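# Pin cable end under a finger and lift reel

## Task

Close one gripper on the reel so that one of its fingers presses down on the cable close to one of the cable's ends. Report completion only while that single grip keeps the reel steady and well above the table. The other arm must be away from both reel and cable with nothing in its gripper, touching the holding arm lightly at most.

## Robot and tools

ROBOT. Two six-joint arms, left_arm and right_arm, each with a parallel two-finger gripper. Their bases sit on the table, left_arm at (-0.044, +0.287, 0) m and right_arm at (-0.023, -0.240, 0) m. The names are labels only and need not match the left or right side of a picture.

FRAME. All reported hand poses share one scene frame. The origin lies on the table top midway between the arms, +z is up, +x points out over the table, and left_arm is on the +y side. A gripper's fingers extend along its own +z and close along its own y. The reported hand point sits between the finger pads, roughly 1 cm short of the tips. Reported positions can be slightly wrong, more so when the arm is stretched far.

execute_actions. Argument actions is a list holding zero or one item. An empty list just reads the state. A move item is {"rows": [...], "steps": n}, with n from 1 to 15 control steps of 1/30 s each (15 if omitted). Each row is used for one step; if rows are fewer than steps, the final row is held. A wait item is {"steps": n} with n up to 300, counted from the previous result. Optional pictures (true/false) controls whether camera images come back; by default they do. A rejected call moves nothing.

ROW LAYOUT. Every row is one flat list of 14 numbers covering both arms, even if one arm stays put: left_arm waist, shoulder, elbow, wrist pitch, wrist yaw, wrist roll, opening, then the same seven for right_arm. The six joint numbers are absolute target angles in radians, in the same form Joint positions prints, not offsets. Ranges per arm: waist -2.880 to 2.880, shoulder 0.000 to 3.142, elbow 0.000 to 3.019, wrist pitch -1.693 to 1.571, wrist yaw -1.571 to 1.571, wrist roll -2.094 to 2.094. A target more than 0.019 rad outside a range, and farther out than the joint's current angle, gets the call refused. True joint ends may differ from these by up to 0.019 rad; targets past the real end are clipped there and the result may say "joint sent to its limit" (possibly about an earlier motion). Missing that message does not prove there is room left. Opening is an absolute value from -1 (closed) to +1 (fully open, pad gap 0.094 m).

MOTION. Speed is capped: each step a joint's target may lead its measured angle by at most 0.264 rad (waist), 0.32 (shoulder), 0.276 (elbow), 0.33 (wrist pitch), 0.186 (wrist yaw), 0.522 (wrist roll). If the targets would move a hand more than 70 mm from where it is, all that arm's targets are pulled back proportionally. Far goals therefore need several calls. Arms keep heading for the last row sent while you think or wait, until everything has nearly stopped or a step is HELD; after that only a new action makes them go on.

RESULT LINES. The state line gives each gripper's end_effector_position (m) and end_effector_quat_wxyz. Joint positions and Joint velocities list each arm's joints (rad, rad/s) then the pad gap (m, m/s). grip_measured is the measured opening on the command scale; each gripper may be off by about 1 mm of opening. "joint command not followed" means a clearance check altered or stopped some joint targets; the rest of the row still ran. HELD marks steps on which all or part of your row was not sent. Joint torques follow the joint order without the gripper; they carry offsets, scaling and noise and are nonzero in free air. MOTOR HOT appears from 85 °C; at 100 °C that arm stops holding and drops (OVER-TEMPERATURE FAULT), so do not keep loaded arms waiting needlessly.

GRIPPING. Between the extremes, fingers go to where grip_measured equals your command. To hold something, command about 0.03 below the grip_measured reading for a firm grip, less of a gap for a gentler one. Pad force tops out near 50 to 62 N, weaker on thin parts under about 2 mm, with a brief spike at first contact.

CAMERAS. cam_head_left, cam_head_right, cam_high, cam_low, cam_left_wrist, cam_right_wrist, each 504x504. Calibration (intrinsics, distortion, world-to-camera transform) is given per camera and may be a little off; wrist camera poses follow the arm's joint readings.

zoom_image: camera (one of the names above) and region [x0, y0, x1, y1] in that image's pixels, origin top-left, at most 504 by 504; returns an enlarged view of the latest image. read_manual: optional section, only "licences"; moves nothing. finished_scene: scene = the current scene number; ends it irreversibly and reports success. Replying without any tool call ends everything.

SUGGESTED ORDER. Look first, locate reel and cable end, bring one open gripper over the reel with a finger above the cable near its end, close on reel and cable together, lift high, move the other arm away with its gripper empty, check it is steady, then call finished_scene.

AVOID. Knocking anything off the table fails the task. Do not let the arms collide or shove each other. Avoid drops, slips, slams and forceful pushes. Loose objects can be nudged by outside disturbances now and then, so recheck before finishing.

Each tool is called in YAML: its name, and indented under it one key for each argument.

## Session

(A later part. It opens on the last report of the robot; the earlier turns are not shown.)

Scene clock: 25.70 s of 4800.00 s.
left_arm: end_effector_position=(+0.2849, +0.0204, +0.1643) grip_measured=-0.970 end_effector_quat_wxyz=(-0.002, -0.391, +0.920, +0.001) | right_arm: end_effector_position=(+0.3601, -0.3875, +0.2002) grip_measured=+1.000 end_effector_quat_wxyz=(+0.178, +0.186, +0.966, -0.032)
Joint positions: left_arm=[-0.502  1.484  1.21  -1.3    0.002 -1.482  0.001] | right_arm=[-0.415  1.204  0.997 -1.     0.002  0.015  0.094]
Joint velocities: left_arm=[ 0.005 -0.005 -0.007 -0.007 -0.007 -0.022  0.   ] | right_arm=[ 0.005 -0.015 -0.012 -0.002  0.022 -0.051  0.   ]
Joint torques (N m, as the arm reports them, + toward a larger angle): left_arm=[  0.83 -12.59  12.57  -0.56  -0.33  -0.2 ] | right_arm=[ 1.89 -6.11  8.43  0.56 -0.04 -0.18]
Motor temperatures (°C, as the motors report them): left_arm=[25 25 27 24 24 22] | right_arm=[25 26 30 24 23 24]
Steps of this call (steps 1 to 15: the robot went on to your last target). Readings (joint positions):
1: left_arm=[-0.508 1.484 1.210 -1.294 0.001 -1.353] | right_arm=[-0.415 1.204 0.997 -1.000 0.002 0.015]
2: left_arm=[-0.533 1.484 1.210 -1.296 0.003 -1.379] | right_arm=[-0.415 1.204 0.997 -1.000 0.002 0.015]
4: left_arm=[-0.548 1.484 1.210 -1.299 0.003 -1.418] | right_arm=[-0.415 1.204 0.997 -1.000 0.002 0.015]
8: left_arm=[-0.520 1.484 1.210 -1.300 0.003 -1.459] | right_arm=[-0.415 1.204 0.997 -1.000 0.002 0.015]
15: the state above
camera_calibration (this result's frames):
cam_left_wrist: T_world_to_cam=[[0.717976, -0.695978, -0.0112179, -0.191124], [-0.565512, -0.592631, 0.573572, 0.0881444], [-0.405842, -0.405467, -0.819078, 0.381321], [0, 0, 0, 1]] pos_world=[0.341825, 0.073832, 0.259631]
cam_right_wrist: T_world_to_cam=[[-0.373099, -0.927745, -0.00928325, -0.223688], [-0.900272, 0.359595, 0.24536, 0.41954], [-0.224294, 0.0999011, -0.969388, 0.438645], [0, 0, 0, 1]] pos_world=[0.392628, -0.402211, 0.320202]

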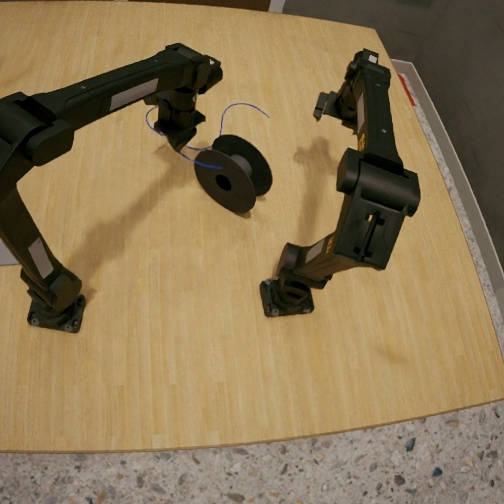

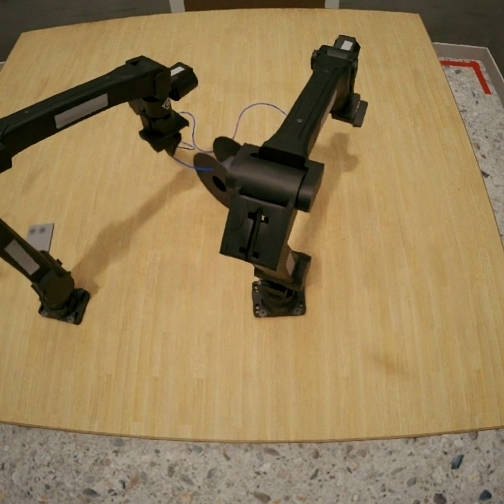

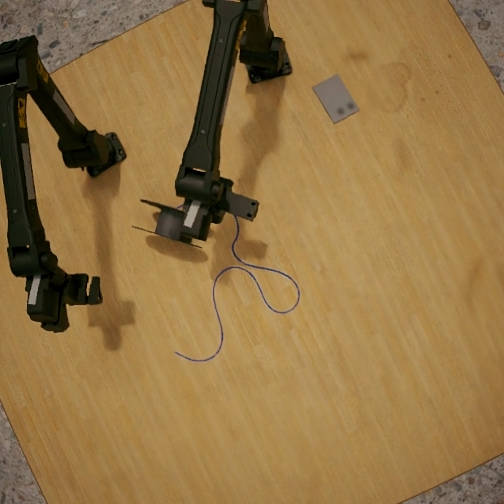

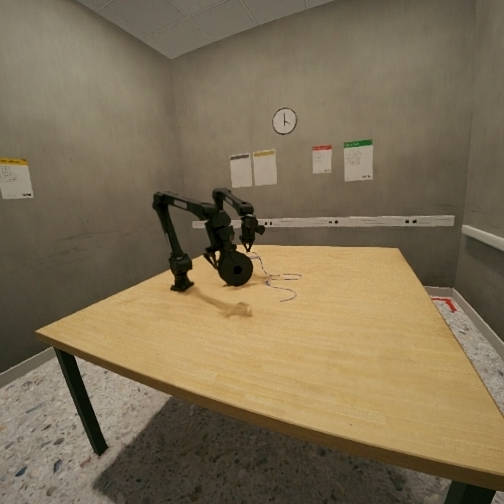

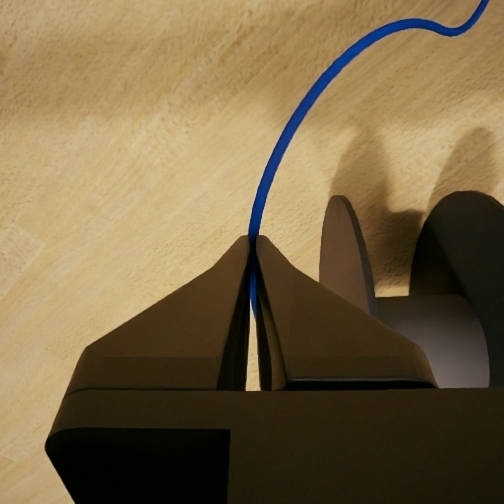

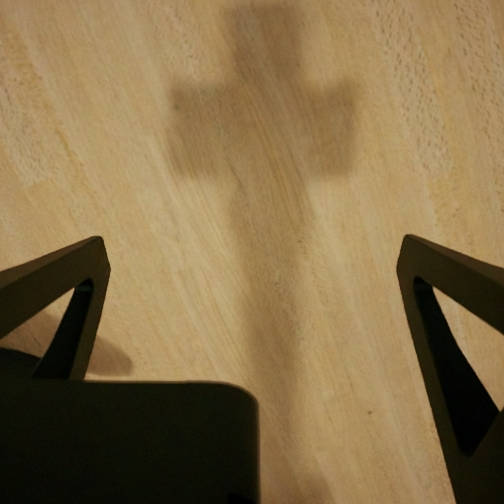

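execute_actions:
  actions:
    - {"rows":[[-0.52,1.52,1.27,-1.315,0,-1.5,-1,-0.3,1.0,0.95,-1.0,-0.1,-0.1,1],[-0.535,1.54,1.29,-1.317,0,-1.5,-1,-0.1,0.85,0.9,-1.02,-0.16,-0.23,1],[-0.552,1.557,1.305,-1.32,0,-1.52,-1,-0.1,0.83,0.9,-1.025,-0.163,-0.23,1],[-0.552,1.557,1.305,-1.32,0,-1.52,-1,-0.1,0.83,0.9,-1.025,-0.163,-0.23,1],[-0.552,1.557,1.305,-1.32,0,-1.52,-1,0.1,0.83,0.9,-1.025,-0.163,-0.23,1],[-0.552,1.557,1.305,-1.32,0,-1.52,-1,0.374,0.83,0.9,-1.025,-0.163,-0.23,1]],"steps":15}
  pictures: false

execute_actions:
  actions:
    - {"steps":25}

Scene clock: 29.63 s of 4800.00 s.
left_arm: end_effector_position=(+0.2854, -0.0060, +0.1569) grip_measured=-0.970 end_effector_quat_wxyz=(-0.006, -0.381, +0.925, +0.011) | right_arm: end_effector_position=(+0.2718, -0.0731, +0.3018) grip_measured=+1.000 end_effector_quat_wxyz=(+0.317, -0.315, +0.887, +0.118)
Joint positions: left_arm=[-0.548  1.547  1.26  -1.309  0.002 -1.506  0.001] | right_arm=[ 0.381  0.8    0.912 -1.011 -0.169 -0.192  0.094]
Joint velocities: left_arm=[-0.005 -0.015  0.002  0.007  0.007 -0.095  0.   ] | right_arm=[ 0.923  0.073 -0.002 -0.081 -0.037 -0.242  0.   ]
Joint torques (N m, as the arm reports them, + toward a larger angle): left_arm=[  0.81 -14.25  13.67  -0.56  -0.29  -0.2 ] | right_arm=[-4.91 -0.3   7.85  0.47  0.24 -0.07]
Motor temperatures (°C, as the motors report them): left_arm=[25 26 28 24 24 22] | right_arm=[25 25 30 24 23 24]
Steps of this call (steps 1 to 15: the robot went on to your last target; steps 16 to 103: nothing new was sent; steps 104 to 118: all 15 steps of this action). Readings (joint positions):
104: left_arm=[-0.502 1.486 1.211 -1.302 0.002 -1.488] | right_arm=[-0.410 1.193 0.991 -0.998 -0.036 0.002]
105: left_arm=[-0.504 1.490 1.216 -1.304 0.002 -1.488] | right_arm=[-0.394 1.171 0.976 -0.997 -0.066 -0.015]
107: left_arm=[-0.514 1.510 1.237 -1.309 0.002 -1.495] | right_arm=[-0.328 1.099 0.942 -0.999 -0.106 -0.048]
111: left_arm=[-0.542 1.542 1.260 -1.309 0.002 -1.502] | right_arm=[-0.119 0.930 0.913 -1.007 -0.146 -0.112]
118: the state above

Scene clock: 30.47 s of 4800.00 s.
left_arm: end_effector_position=(+0.2855, -0.0058, +0.1565) grip_measured=-0.970 end_effector_quat_wxyz=(-0.006, -0.382, +0.924, +0.011) | right_arm: end_effector_position=(+0.2707, -0.0705, +0.2947) grip_measured=+1.000 end_effector_quat_wxyz=(+0.307, -0.329, +0.886, +0.115)
Joint positions: left_arm=[-0.548  1.548  1.26  -1.309  0.002 -1.507  0.001] | right_arm=[ 0.39   0.812  0.908 -1.016 -0.168 -0.215  0.094]
Joint velocities: left_arm=[-0.015  0.005  0.002  0.007 -0.037 -0.007  0.001] | right_arm=[ 0.005  0.005 -0.002 -0.012  0.051 -0.022  0.   ]
Joint torques (N m, as the arm reports them, + toward a larger angle): left_arm=[  0.27 -14.26  13.77  -0.54  -0.29  -0.2 ] | right_arm=[-0.38 -0.67  8.15  0.6   0.11 -0.21]
Motor temperatures (°C, as the motors report them): left_arm=[25 26 29 24 24 22] | right_arm=[25 25 30 24 23 24]
Steps of this call (steps 1 to 25: the robot went on to your last target). Readings (joint positions):
1: left_arm=[-0.548 1.547 1.260 -1.309 0.002 -1.507] | right_arm=[0.401 0.804 0.912 -1.013 -0.169 -0.198]
2: left_arm=[-0.548 1.547 1.260 -1.309 0.002 -1.507] | right_arm=[0.403 0.807 0.911 -1.014 -0.169 -0.202]
4: left_arm=[-0.548 1.547 1.260 -1.309 0.002 -1.507] | right_arm=[0.396 0.812 0.908 -1.016 -0.168 -0.209]
8: left_arm=[-0.548 1.548 1.260 -1.309 0.002 -1.507] | right_arm=[0.390 0.812 0.908 -1.016 -0.168 -0.214]
25: the state above
camera_calibration (this result's frames):
cam_left_wrist: T_world_to_cam=[[0.703401, -0.710026, -0.0330295, -0.202392], [-0.568346, -0.589734, 0.573757, 0.0782097], [-0.426861, -0.384809, -0.818359, 0.370545], [0, 0, 0, 1]] pos_world=[0.344984, 0.0450088, 0.251681]
cam_right_wrist: T_world_to_cam=[[0.652392, -0.757847, -0.00723246, -0.22829], [-0.756921, -0.651056, -0.0565329, 0.180848], [0.0381345, 0.042356, -0.998375, 0.41202], [0, 0, 0, 1]] pos_world=[0.270111, -0.072718, 0.419923]

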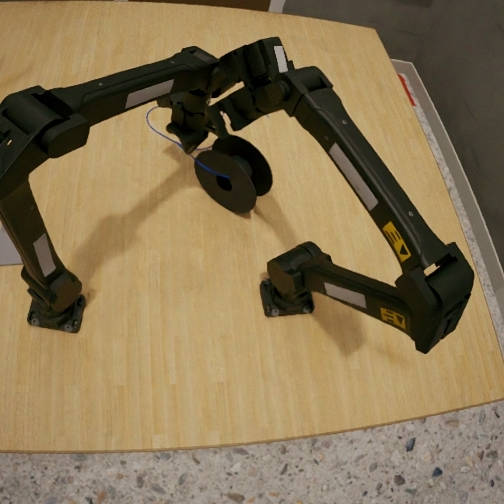

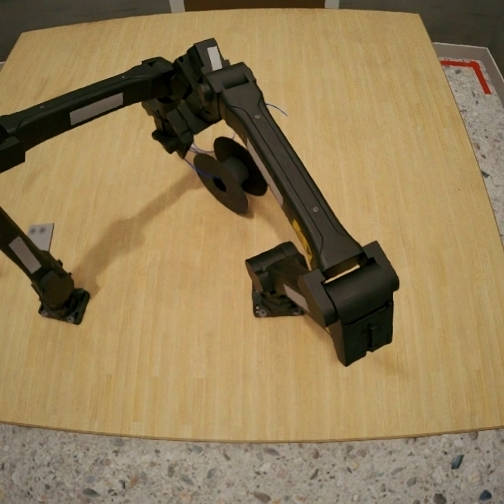

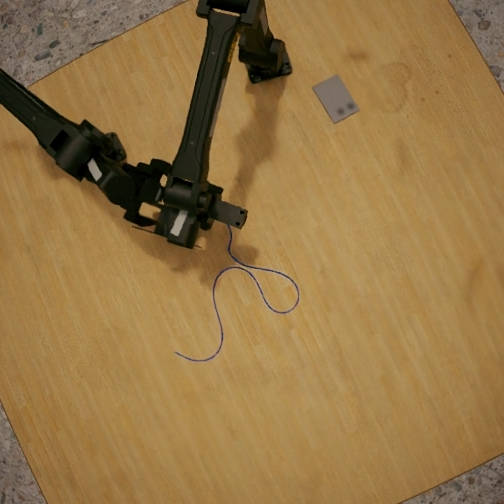

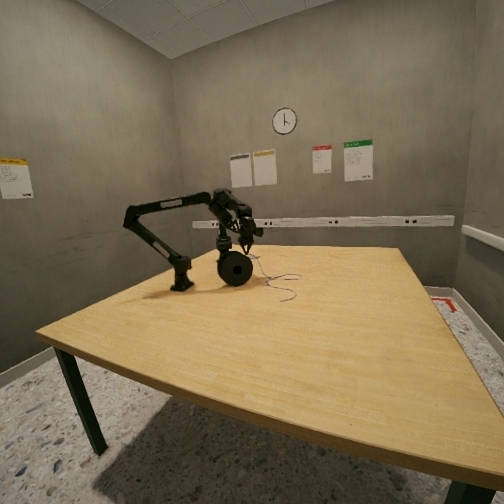

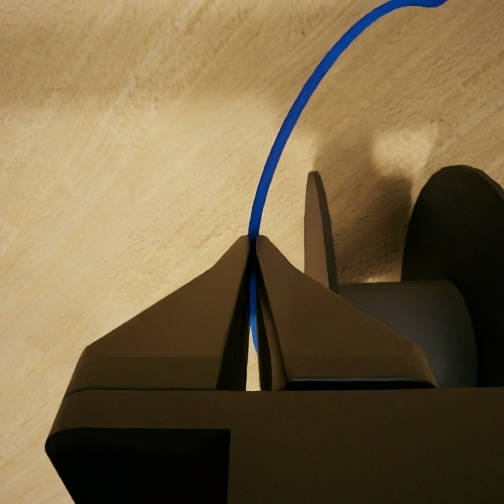

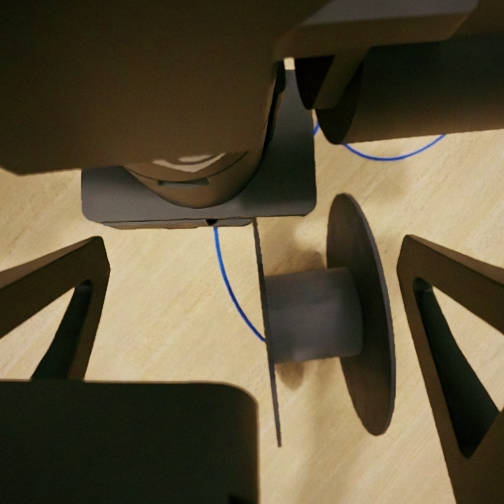

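execute_actions:
  actions:
    - {"rows":[[-0.552,1.557,1.305,-1.32,0,-1.52,-1,0.36,0.75,0.84,-1.02,-0.163,-0.23,0.7],[-0.552,1.557,1.305,-1.32,0,-1.52,-1,0.335,0.70,0.78,-1.02,-0.163,-0.23,0.5],[-0.552,1.557,1.305,-1.32,0,-1.52,-1,0.335,0.70,0.76,-1.02,-0.163,-0.23,0.5],[-0.552,1.557,1.305,-1.32,0,-1.52,-1,0.335,0.70,0.76,-1.02,-0.163,-0.23,0.5],[-0.552,1.557,1.305,-1.32,0,-1.52,-1,0.335,0.70,0.76,-1.02,-0.163,-0.23,0.5],[-0.552,1.557,1.305,-1.32,0,-1.52,-1,0.335,0.71,0.70,-0.95,-0.163,-0.23,0.5],[-0.552,1.557,1.305,-1.32,0,-1.52,-1,0.335,0.715,0.65,-0.89,-0.163,-0.23,0.5]],"steps":15}

Scene clock: 37.57 s of 4800.00 s.
left_arm: end_effector_position=(+0.2855, -0.0061, +0.1539) grip_measured=-0.970 end_effector_quat_wxyz=(-0.008, -0.381, +0.924, +0.015) | right_arm: end_effector_position=(+0.2382, -0.1007, +0.1937) grip_measured=+0.501 end_effector_quat_wxyz=(+0.272, -0.310, +0.905, +0.104)
Joint positions: left_arm=[-0.549  1.555  1.261 -1.31   0.001 -1.508  0.001] | right_arm=[ 0.346  0.724  0.636 -0.912 -0.166 -0.215  0.071]
Joint velocities: left_arm=[-0.005 -0.005  0.002 -0.012 -0.066 -0.037 -0.   ] | right_arm=[-0.015  0.015  0.002  0.11  -0.066 -0.051 -0.001]
Joint torques (N m, as the arm reports them, + toward a larger angle): left_arm=[  0.61 -14.68  13.62  -0.55  -0.27  -0.19] | right_arm=[-0.31 -0.82  9.68  1.37  0.01 -0.21]
Motor temperatures (°C, as the motors report them): left_arm=[25 26 30 24 24 22] | right_arm=[25 25 30 24 23 24]
Steps of this call (steps 1 to 15: the robot went on to your last target; steps 16 to 198: nothing new was sent; steps 199 to 213: all 15 steps of this action). Readings (joint positions):
199: left_arm=[-0.548 1.548 1.260 -1.309 0.002 -1.507] | right_arm=[0.388 0.808 0.902 -1.013 -0.168 -0.215]
200: left_arm=[-0.548 1.549 1.260 -1.309 0.001 -1.508] | right_arm=[0.383 0.791 0.885 -1.003 -0.169 -0.215]
202: left_arm=[-0.549 1.555 1.261 -1.310 0.001 -1.508] | right_arm=[0.363 0.734 0.827 -0.999 -0.167 -0.215]
206: left_arm=[-0.549 1.555 1.261 -1.310 0.001 -1.508] | right_arm=[0.346 0.676 0.699 -0.948 -0.166 -0.215]
213: the state above
camera_calibration (this result's frames):
cam_left_wrist: T_world_to_cam=[[0.702932, -0.710115, -0.0402834, -0.201404], [-0.565614, -0.592437, 0.573672, 0.0786994], [-0.431238, -0.380467, -0.818094, 0.369512], [0, 0, 0, 1]] pos_world=[0.345434, 0.0441921, 0.249035]
cam_right_wrist: T_world_to_cam=[[0.616233, -0.787127, -0.0262513, -0.221346], [-0.786915, -0.616736, 0.0200425, 0.126672], [-0.0319661, 0.00830673, -0.999454, 0.327123], [0, 0, 0, 1]] pos_world=[0.246538, -0.0988215, 0.318595]

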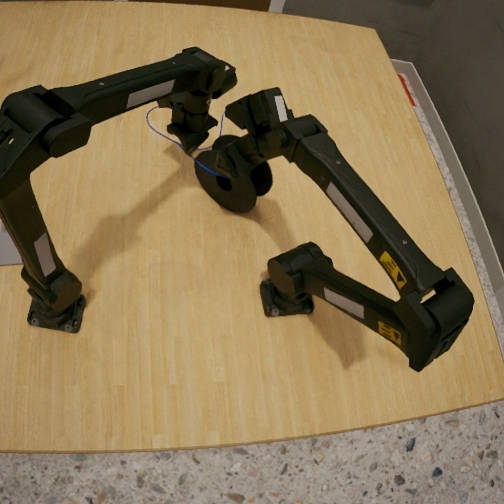

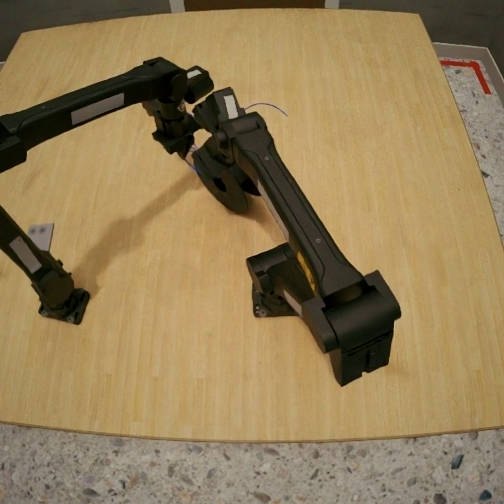

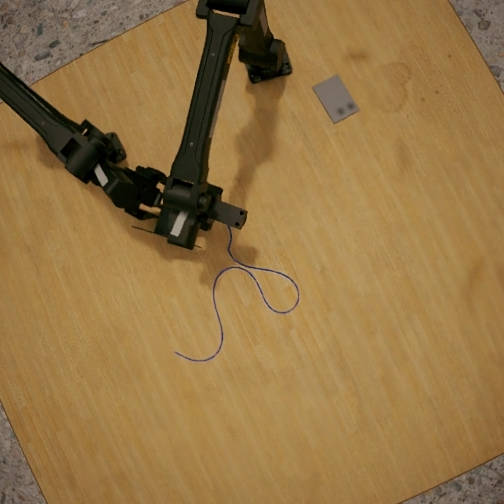

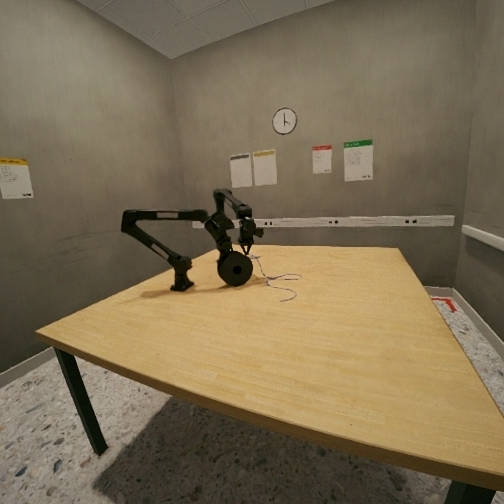

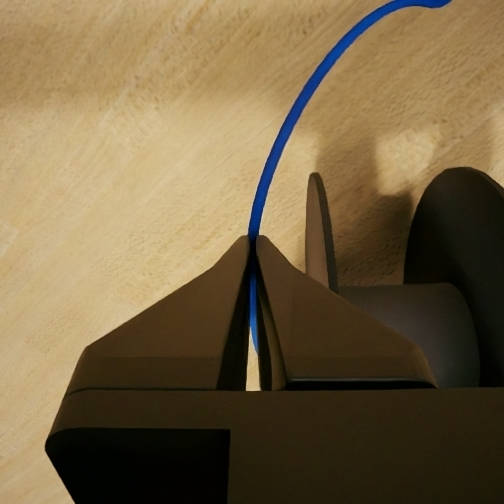

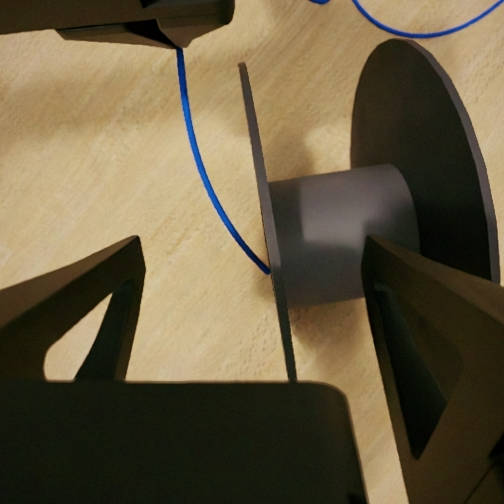

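execute_actions:
  actions:
    - {"rows":[[-0.552,1.557,1.305,-1.32,0,-1.52,-1,0.33,0.76,0.64,-0.86,-0.163,-0.3,0.5],[-0.552,1.557,1.305,-1.32,0,-1.52,-1,0.33,0.79,0.635,-0.83,-0.163,-0.38,0.5],[-0.552,1.557,1.305,-1.32,0,-1.52,-1,0.33,0.79,0.635,-0.83,-0.163,-0.38,0.5],[-0.552,1.557,1.305,-1.32,0,-1.52,-1,0.33,0.80,0.605,-0.79,-0.163,-0.38,0.5],[-0.552,1.557,1.305,-1.32,0,-1.52,-1,0.33,0.81,0.575,-0.75,-0.163,-0.38,0.5],[-0.552,1.557,1.305,-1.32,0,-1.52,-1,0.33,0.82,0.545,-0.71,-0.163,-0.38,0.5]],"steps":15}

Scene clock: 41.03 s of 4800.00 s.
left_arm: end_effector_position=(+0.2855, -0.0061, +0.1539) grip_measured=-0.970 end_effector_quat_wxyz=(-0.008, -0.381, +0.924, +0.015) | right_arm: end_effector_position=(+0.2527, -0.0947, +0.1413) grip_measured=+0.501 end_effector_quat_wxyz=(+0.275, -0.375, +0.881, +0.084)
Joint positions: left_arm=[-0.549  1.555  1.261 -1.31   0.001 -1.508  0.001] | right_arm=[ 0.345  0.824  0.539 -0.723 -0.166 -0.361  0.071]
Joint velocities: left_arm=[-0.005 -0.005 -0.017  0.007  0.037  0.022 -0.   ] | right_arm=[-0.005  0.005  0.002 -0.007  0.066 -0.022 -0.   ]
Joint torques (N m, as the arm reports them, + toward a larger angle): left_arm=[  0.39 -14.91  13.69  -0.47  -0.27  -0.2 ] | right_arm=[-0.43 -1.33  8.74  1.17  0.01 -0.18]
Motor temperatures (°C, as the motors report them): left_arm=[25 26 31 24 24 22] | right_arm=[25 25 30 24 23 24]
Steps of this call (steps 1 to 15: the robot went on to your last target; steps 16 to 89: nothing new was sent; steps 90 to 104: all 15 steps of this action). Readings (joint positions):
90: left_arm=[-0.549 1.555 1.261 -1.310 0.001 -1.508] | right_arm=[0.346 0.725 0.636 -0.902 -0.166 -0.226]
91: left_arm=[-0.549 1.555 1.261 -1.310 0.001 -1.508] | right_arm=[0.346 0.732 0.636 -0.888 -0.166 -0.252]
93: left_arm=[-0.549 1.555 1.261 -1.310 0.001 -1.508] | right_arm=[0.346 0.758 0.633 -0.850 -0.166 -0.293]
97: left_arm=[-0.549 1.555 1.261 -1.310 0.001 -1.508] | right_arm=[0.346 0.809 0.571 -0.742 -0.166 -0.336]
104: the state above
camera_calibration (this result's frames):
cam_left_wrist: T_world_to_cam=[[0.702932, -0.710115, -0.0402834, -0.201404], [-0.565614, -0.592437, 0.573672, 0.0786994], [-0.431238, -0.380467, -0.818094, 0.369512], [0, 0, 0, 1]] pos_world=[0.345434, 0.0441921, 0.249035]
cam_right_wrist: T_world_to_cam=[[0.706062, -0.706253, 0.0517904, -0.25307], [-0.707985, -0.705585, 0.030122, 0.113037], [0.0152687, -0.0579348, -0.998204, 0.256775], [0, 0, 0, 1]] pos_world=[0.254791, -0.0840986, 0.266016]

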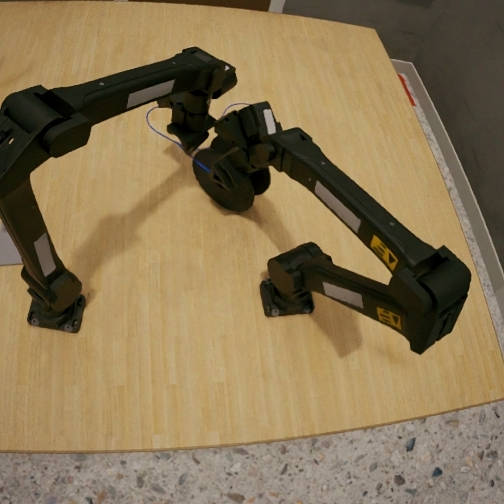

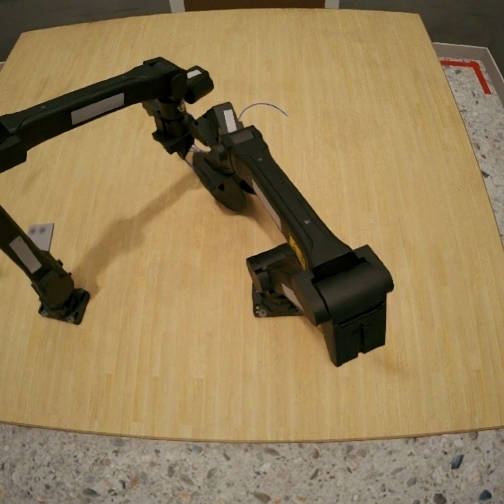

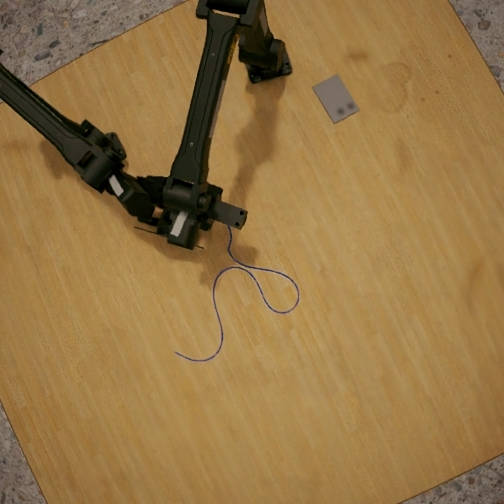

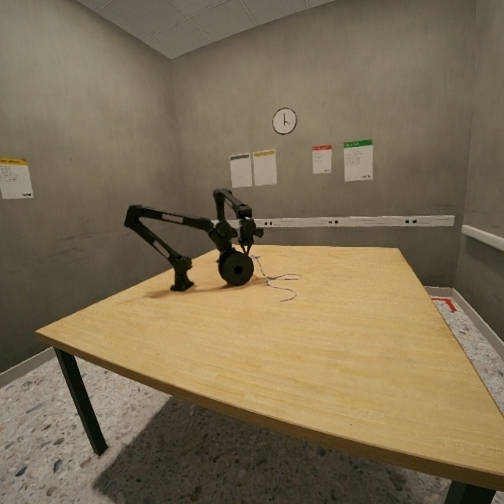

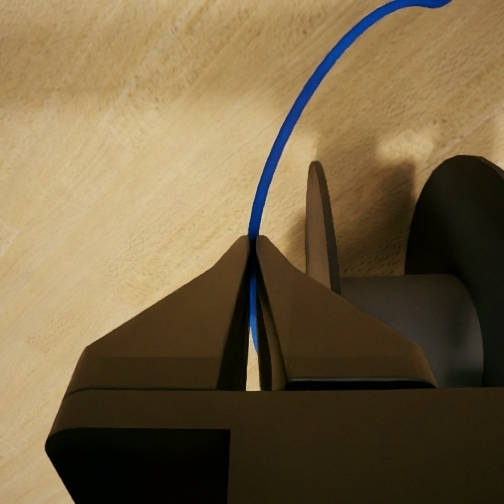

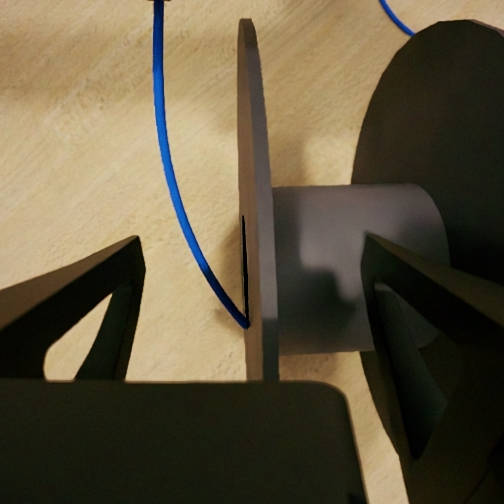

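execute_actions:
  actions:
    - {"rows":[[-0.552,1.557,1.33,-1.34,0,-1.52,-1,0.33,0.82,0.545,-0.71,-0.163,-0.38,0.3],[-0.552,1.557,1.355,-1.365,0,-1.52,-1,0.33,0.82,0.545,-0.71,-0.163,-0.38,0.1]],"steps":15}

Scene clock: 43.43 s of 4800.00 s.
left_arm: end_effector_position=(+0.2909, -0.0109, +0.1725) grip_measured=-0.970 end_effector_quat_wxyz=(-0.006, -0.382, +0.924, +0.011) | right_arm: end_effector_position=(+0.2527, -0.0947, +0.1413) grip_measured=+0.101 end_effector_quat_wxyz=(+0.276, -0.377, +0.881, +0.084)
Joint positions: left_arm=[-0.549  1.555  1.311 -1.352  0.001 -1.508  0.001] | right_arm=[ 0.345  0.824  0.539 -0.723 -0.166 -0.365  0.052]
Joint velocities: left_arm=[-0.015 -0.015  0.002 -0.012 -0.11   0.022 -0.001] | right_arm=[ 0.005  0.015 -0.007 -0.007  0.022  0.022  0.001]
Joint torques (N m, as the arm reports them, + toward a larger angle): left_arm=[  0.58 -15.53  13.73  -0.67  -0.29  -0.19] | right_arm=[-0.45 -2.09  8.65  1.38  0.03 -0.2 ]
Motor temperatures (°C, as the motors report them): left_arm=[25 26 32 24 24 22] | right_arm=[25 25 31 24 23 24]
Steps of this call (steps 1 to 15: the robot went on to your last target; steps 16 to 57: nothing new was sent; steps 58 to 72: all 15 steps of this action). Readings (joint positions):
58: left_arm=[-0.549 1.555 1.263 -1.314 0.001 -1.508] | right_arm=[0.345 0.824 0.539 -0.723 -0.166 -0.365]
59: left_arm=[-0.549 1.555 1.268 -1.326 0.001 -1.508] | right_arm=[0.345 0.824 0.539 -0.723 -0.166 -0.365]
61: left_arm=[-0.549 1.555 1.285 -1.345 0.001 -1.508] | right_arm=[0.345 0.824 0.539 -0.723 -0.166 -0.365]
65: left_arm=[-0.549 1.555 1.310 -1.350 0.001 -1.508] | right_arm=[0.345 0.824 0.539 -0.723 -0.166 -0.365]
72: the state above
camera_calibration (this result's frames):
cam_left_wrist: T_world_to_cam=[[0.70343, -0.710048, -0.0319154, -0.209426], [-0.568995, -0.589465, 0.573389, 0.0692995], [-0.425947, -0.38518, -0.818661, 0.383761], [0, 0, 0, 1]] pos_world=[0.350209, 0.0399645, 0.267751]
cam_right_wrist: T_world_to_cam=[[0.708451, -0.703684, 0.0540925, -0.253756], [-0.705556, -0.708005, 0.0303211, 0.112165], [0.0169614, -0.0596463, -0.998075, 0.256167], [0, 0, 0, 1]] pos_world=[0.254568, -0.0838709, 0.266]

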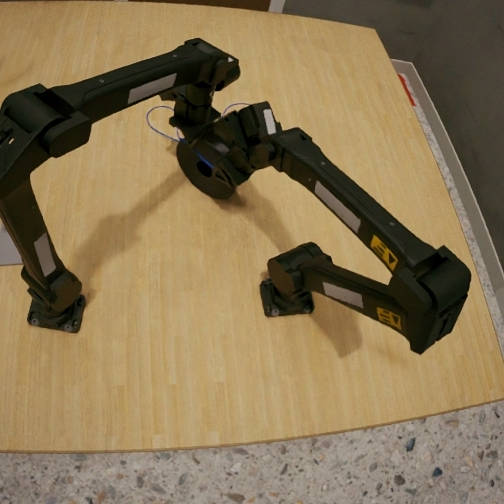

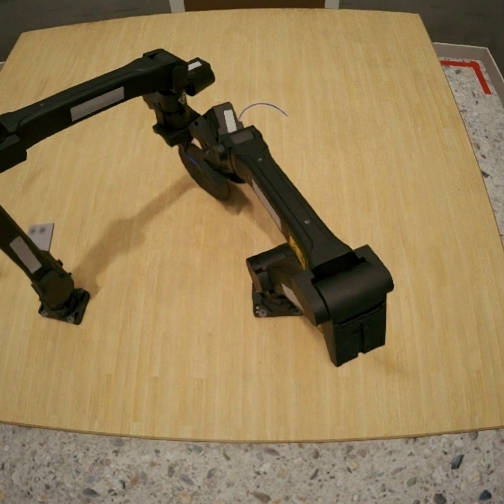

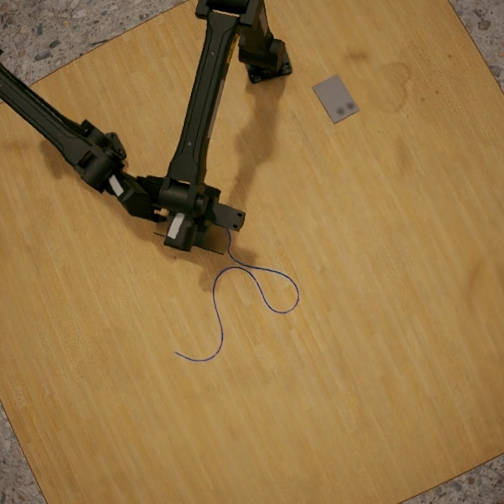

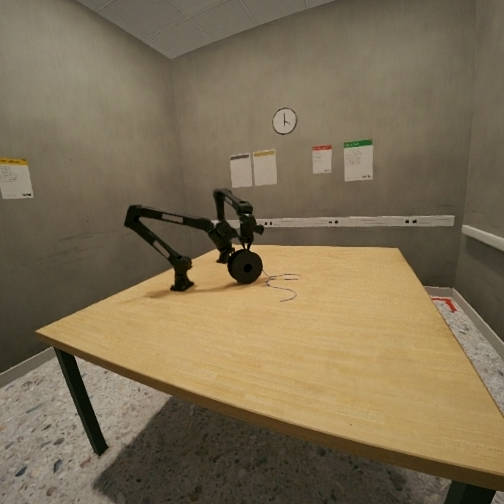

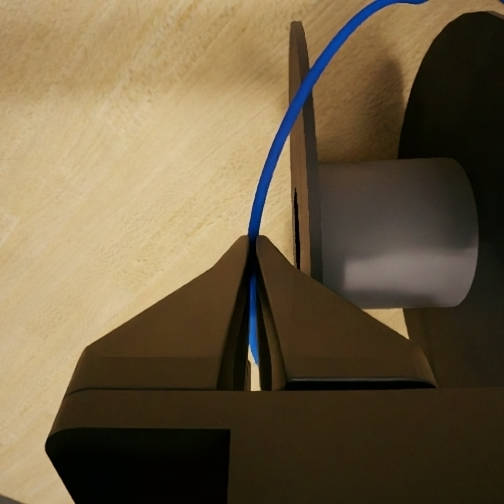

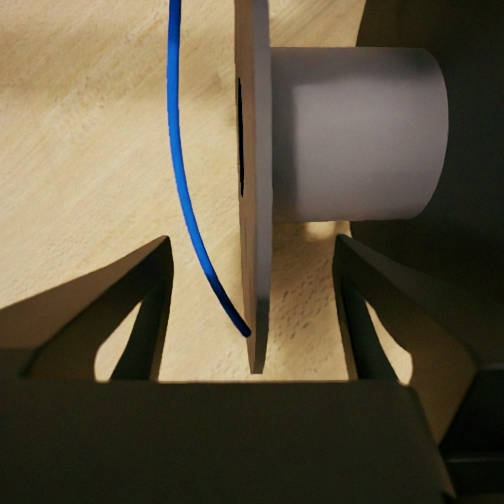

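execute_actions:
  actions:
    - {"rows":[[-0.552,1.557,1.355,-1.365,0,-1.52,-1,0.33,0.82,0.545,-0.71,-0.163,-0.38,-0.4],[-0.552,1.557,1.355,-1.365,0,-1.52,-1,0.33,0.82,0.545,-0.71,-0.163,-0.38,-0.4],[-0.552,1.557,1.355,-1.365,0,-1.52,-1,0.33,0.82,0.545,-0.71,-0.163,-0.38,-0.4],[-0.552,1.557,1.355,-1.365,0,-1.52,-1,0.33,0.82,0.545,-0.71,-0.163,-0.38,-0.4],[-0.552,1.557,1.355,-1.365,0,-1.52,-1,0.33,0.82,0.545,-0.71,-0.163,-0.38,-0.7],[-0.552,1.557,1.355,-1.365,0,-1.52,-1,0.33,0.82,0.545,-0.71,-0.163,-0.38,-0.7],[-0.552,1.557,1.355,-1.365,0,-1.52,-1,0.33,0.82,0.545,-0.71,-0.163,-0.38,-0.7],[-0.552,1.557,1.355,-1.365,0,-1.52,-1,0.33,0.82,0.545,-0.71,-0.163,-0.38,-1]],"steps":15}

Scene clock: 45.67 s of 4800.00 s.
left_arm: end_effector_position=(+0.2907, -0.0111, +0.1725) grip_measured=-0.970 end_effector_quat_wxyz=(-0.007, -0.382, +0.924, +0.011) | right_arm: end_effector_position=(+0.2534, -0.0957, +0.1412) grip_measured=-0.896 end_effector_quat_wxyz=(+0.276, -0.376, +0.881, +0.082)
Joint positions: left_arm=[-0.549  1.555  1.311 -1.352  0.003 -1.508  0.001] | right_arm=[ 0.343  0.824  0.539 -0.722 -0.164 -0.366  0.005]
Joint velocities: left_arm=[-0.005  0.005 -0.007  0.002 -0.022  0.007  0.   ] | right_arm=[-0.015 -0.015 -0.007 -0.017 -0.022 -0.051  0.   ]
Joint torques (N m, as the arm reports them, + toward a larger angle): left_arm=[  0.62 -15.4   13.79  -0.7   -0.32  -0.17] | right_arm=[-0.07 -1.27  8.74  1.37 -0.03 -0.18]
Motor temperatures (°C, as the motors report them): left_arm=[25 26 32 24 24 22] | right_arm=[25 24 31 24 23 24]
Steps of this call (steps 1 to 15: the robot went on to your last target; steps 16 to 52: nothing new was sent; steps 53 to 67: all 15 steps of this action). Readings (joint positions):
53: left_arm=[-0.549 1.555 1.311 -1.352 0.001 -1.508] | right_arm=[0.345 0.824 0.539 -0.723 -0.166 -0.365]
54: left_arm=[-0.549 1.555 1.311 -1.352 0.001 -1.508] | right_arm=[0.345 0.824 0.539 -0.723 -0.166 -0.365]
56: left_arm=[-0.549 1.555 1.311 -1.352 0.001 -1.508] | right_arm=[0.345 0.824 0.539 -0.723 -0.166 -0.365]
60: left_arm=[-0.549 1.555 1.311 -1.352 0.001 -1.508] | right_arm=[0.345 0.824 0.539 -0.723 -0.166 -0.366]
67: the state above
camera_calibration (this result's frames):
cam_left_wrist: T_world_to_cam=[[0.703425, -0.710057, -0.0318165, -0.209458], [-0.568392, -0.588831, 0.574637, 0.068701], [-0.42676, -0.38613, -0.81779, 0.383687], [0, 0, 0, 1]] pos_world=[0.35013, 0.0398791, 0.267633]
cam_right_wrist: T_world_to_cam=[[0.706646, -0.705291, 0.0567088, -0.254964], [-0.707321, -0.706243, 0.0303076, 0.112546], [0.0186745, -0.0615281, -0.997931, 0.255377], [0, 0, 0, 1]] pos_world=[0.255007, -0.0846264, 0.265896]

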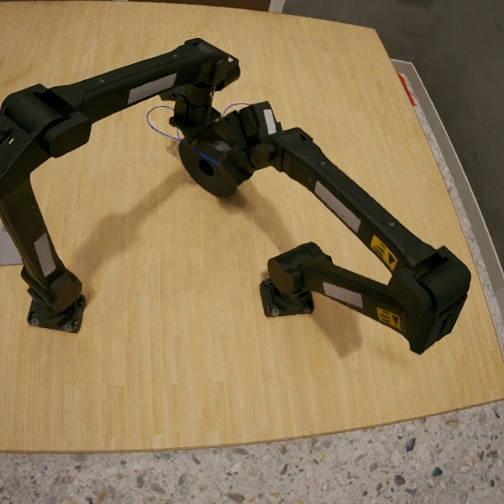

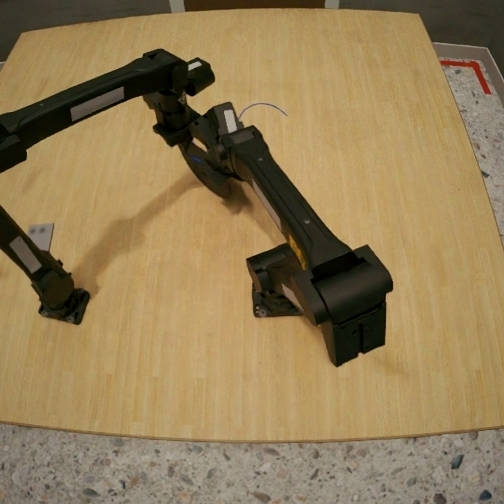

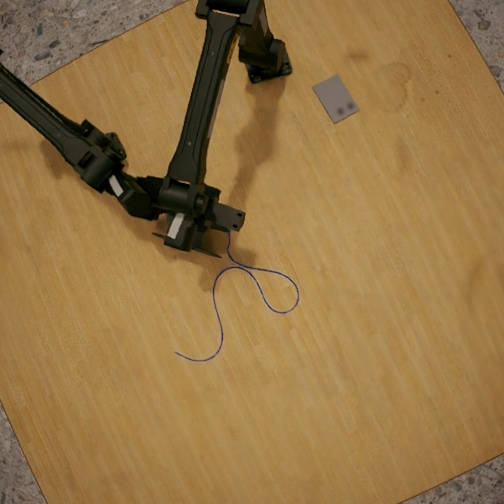

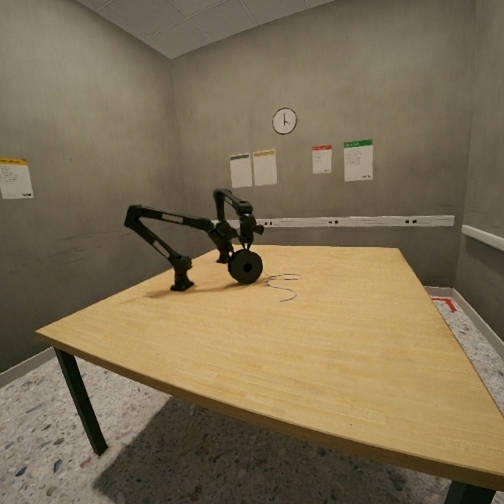

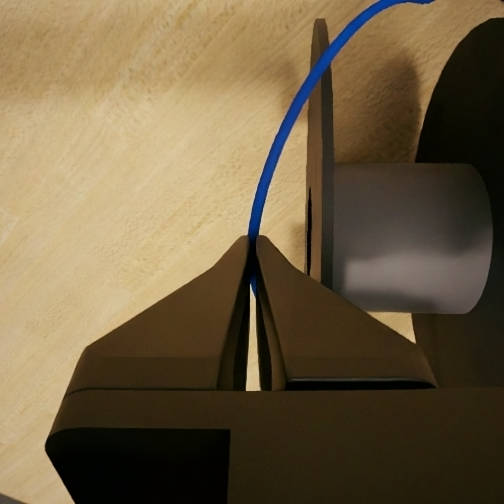

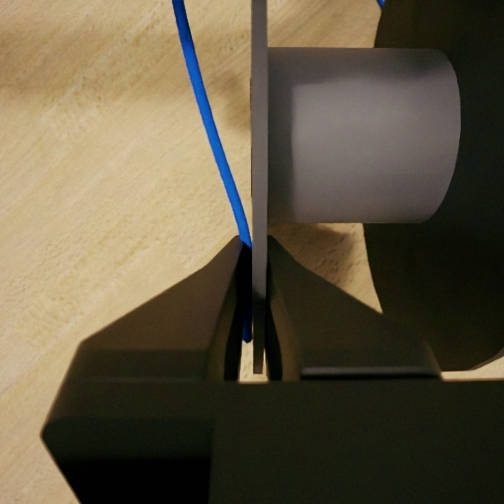

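execute_actions:
  actions:
    - {"rows":[[-0.552,1.557,1.355,-1.365,0,-1.52,-0.65,0.33,0.82,0.545,-0.71,-0.163,-0.38,-1],[-0.552,1.557,1.355,-1.365,0,-1.52,-0.65,0.33,0.82,0.545,-0.71,-0.163,-0.38,-1],[-0.552,1.557,1.355,-1.365,0,-1.52,-0.65,0.33,0.82,0.545,-0.71,-0.163,-0.38,-1],[-0.552,1.557,1.355,-1.365,0,-1.52,-0.65,0.33,0.82,0.545,-0.71,-0.163,-0.38,-1],[-0.54,1.55,1.40,-1.41,0,-1.52,-0.65,0.33,0.82,0.545,-0.71,-0.163,-0.38,-1],[-0.53,1.54,1.45,-1.46,0,-1.52,-0.65,0.33,0.82,0.545,-0.71,-0.163,-0.38,-1],[-0.52,1.53,1.5,-1.52,0,-1.52,-0.65,0.33,0.82,0.545,-0.71,-0.163,-0.38,-1],[-0.5,1.53,1.55,-1.57,0,-1.52,-0.65,0.33,0.82,0.545,-0.71,-0.163,-0.38,-1]],"steps":15}

Scene clock: 47.67 s of 4800.00 s.
left_arm: end_effector_position=(+0.3098, -0.0023, +0.2655) grip_measured=-0.652 end_effector_quat_wxyz=(+0.003, -0.401, +0.916, -0.008) | right_arm: end_effector_position=(+0.2534, -0.0957, +0.1412) grip_measured=-0.896 end_effector_quat_wxyz=(+0.276, -0.376, +0.881, +0.082)
Joint positions: left_arm=[-0.507  1.521  1.519 -1.551  0.002 -1.508  0.016] | right_arm=[ 0.343  0.824  0.539 -0.722 -0.164 -0.366  0.005]
Joint velocities: left_arm=[ 0.083 -0.249  0.027 -0.071 -0.037  0.007 -0.001] | right_arm=[ 0.005 -0.024  0.002 -0.012  0.022 -0.022  0.   ]
Joint torques (N m, as the arm reports them, + toward a larger angle): left_arm=[  1.05 -13.27  12.72  -0.49  -0.31  -0.17] | right_arm=[-0.3  -2.01  8.58  1.52 -0.05 -0.16]
Motor temperatures (°C, as the motors report them): left_arm=[25 27 32 24 24 22] | right_arm=[25 24 31 24 23 24]
Steps of this call (steps 1 to 15: the robot went on to your last target; steps 16 to 45: nothing new was sent; steps 46 to 60: all 15 steps of this action). Readings (joint positions):
46: left_arm=[-0.549 1.555 1.311 -1.352 0.003 -1.508] | right_arm=[0.343 0.824 0.539 -0.722 -0.164 -0.366]
47: left_arm=[-0.549 1.555 1.311 -1.352 0.003 -1.508] | right_arm=[0.343 0.824 0.539 -0.722 -0.164 -0.366]
49: left_arm=[-0.549 1.555 1.311 -1.352 0.003 -1.508] | right_arm=[0.343 0.824 0.539 -0.722 -0.164 -0.366]
53: left_arm=[-0.545 1.555 1.375 -1.462 0.003 -1.508] | right_arm=[0.343 0.824 0.539 -0.722 -0.164 -0.366]
60: the state above
camera_calibration (this result's frames):
cam_left_wrist: T_world_to_cam=[[0.732946, -0.680208, 0.010408, -0.234027], [-0.562165, -0.596993, 0.572337, 0.0299538], [-0.383095, -0.425343, -0.819952, 0.458238], [0, 0, 0, 1]] pos_world=[0.363916, 0.0536035, 0.361025]
cam_right_wrist: T_world_to_cam=[[0.706646, -0.705291, 0.0567088, -0.254964], [-0.707321, -0.706243, 0.0303076, 0.112546], [0.0186745, -0.0615281, -0.997931, 0.255377], [0, 0, 0, 1]] pos_world=[0.255007, -0.0846264, 0.265896]

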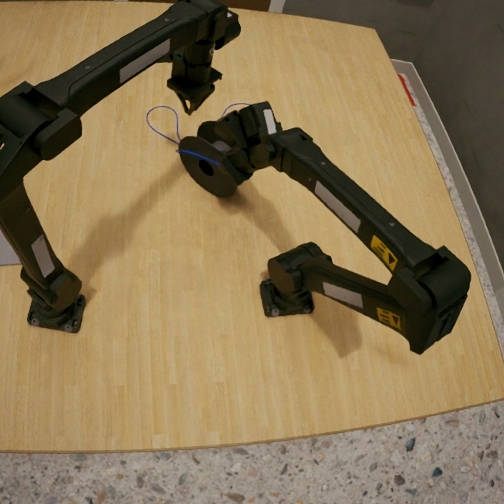

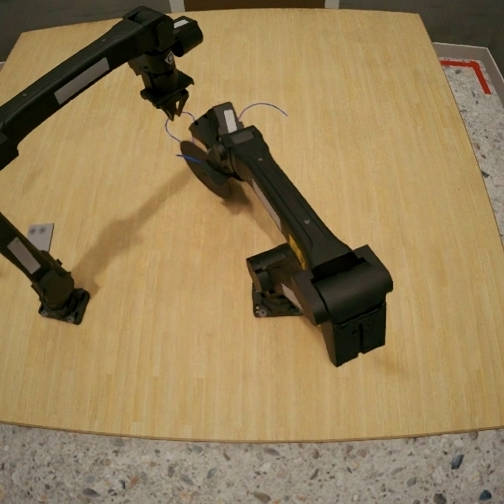

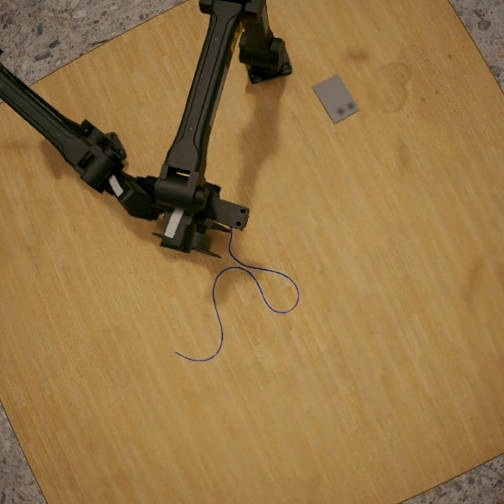

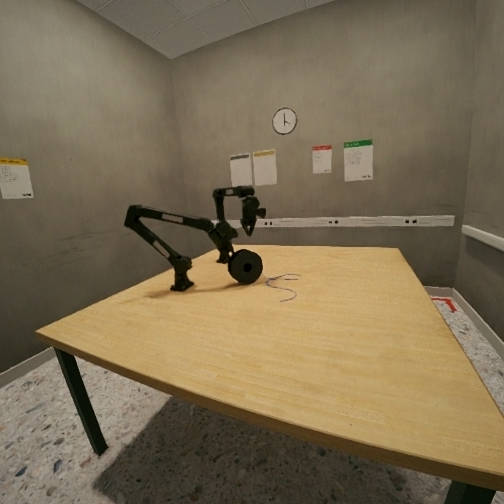

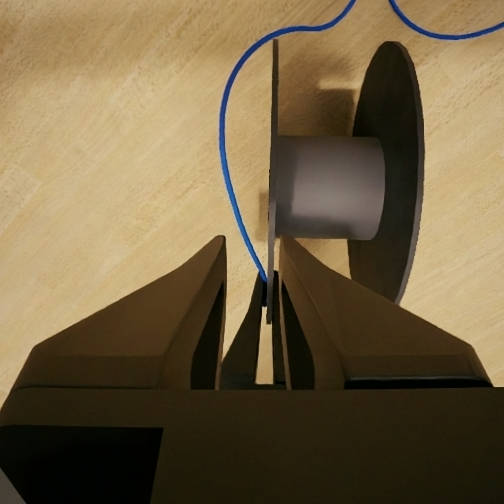

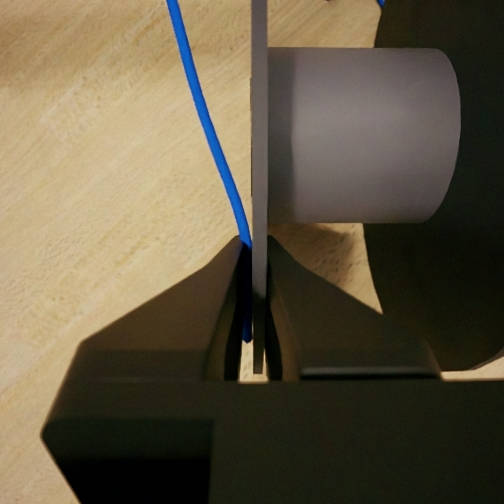

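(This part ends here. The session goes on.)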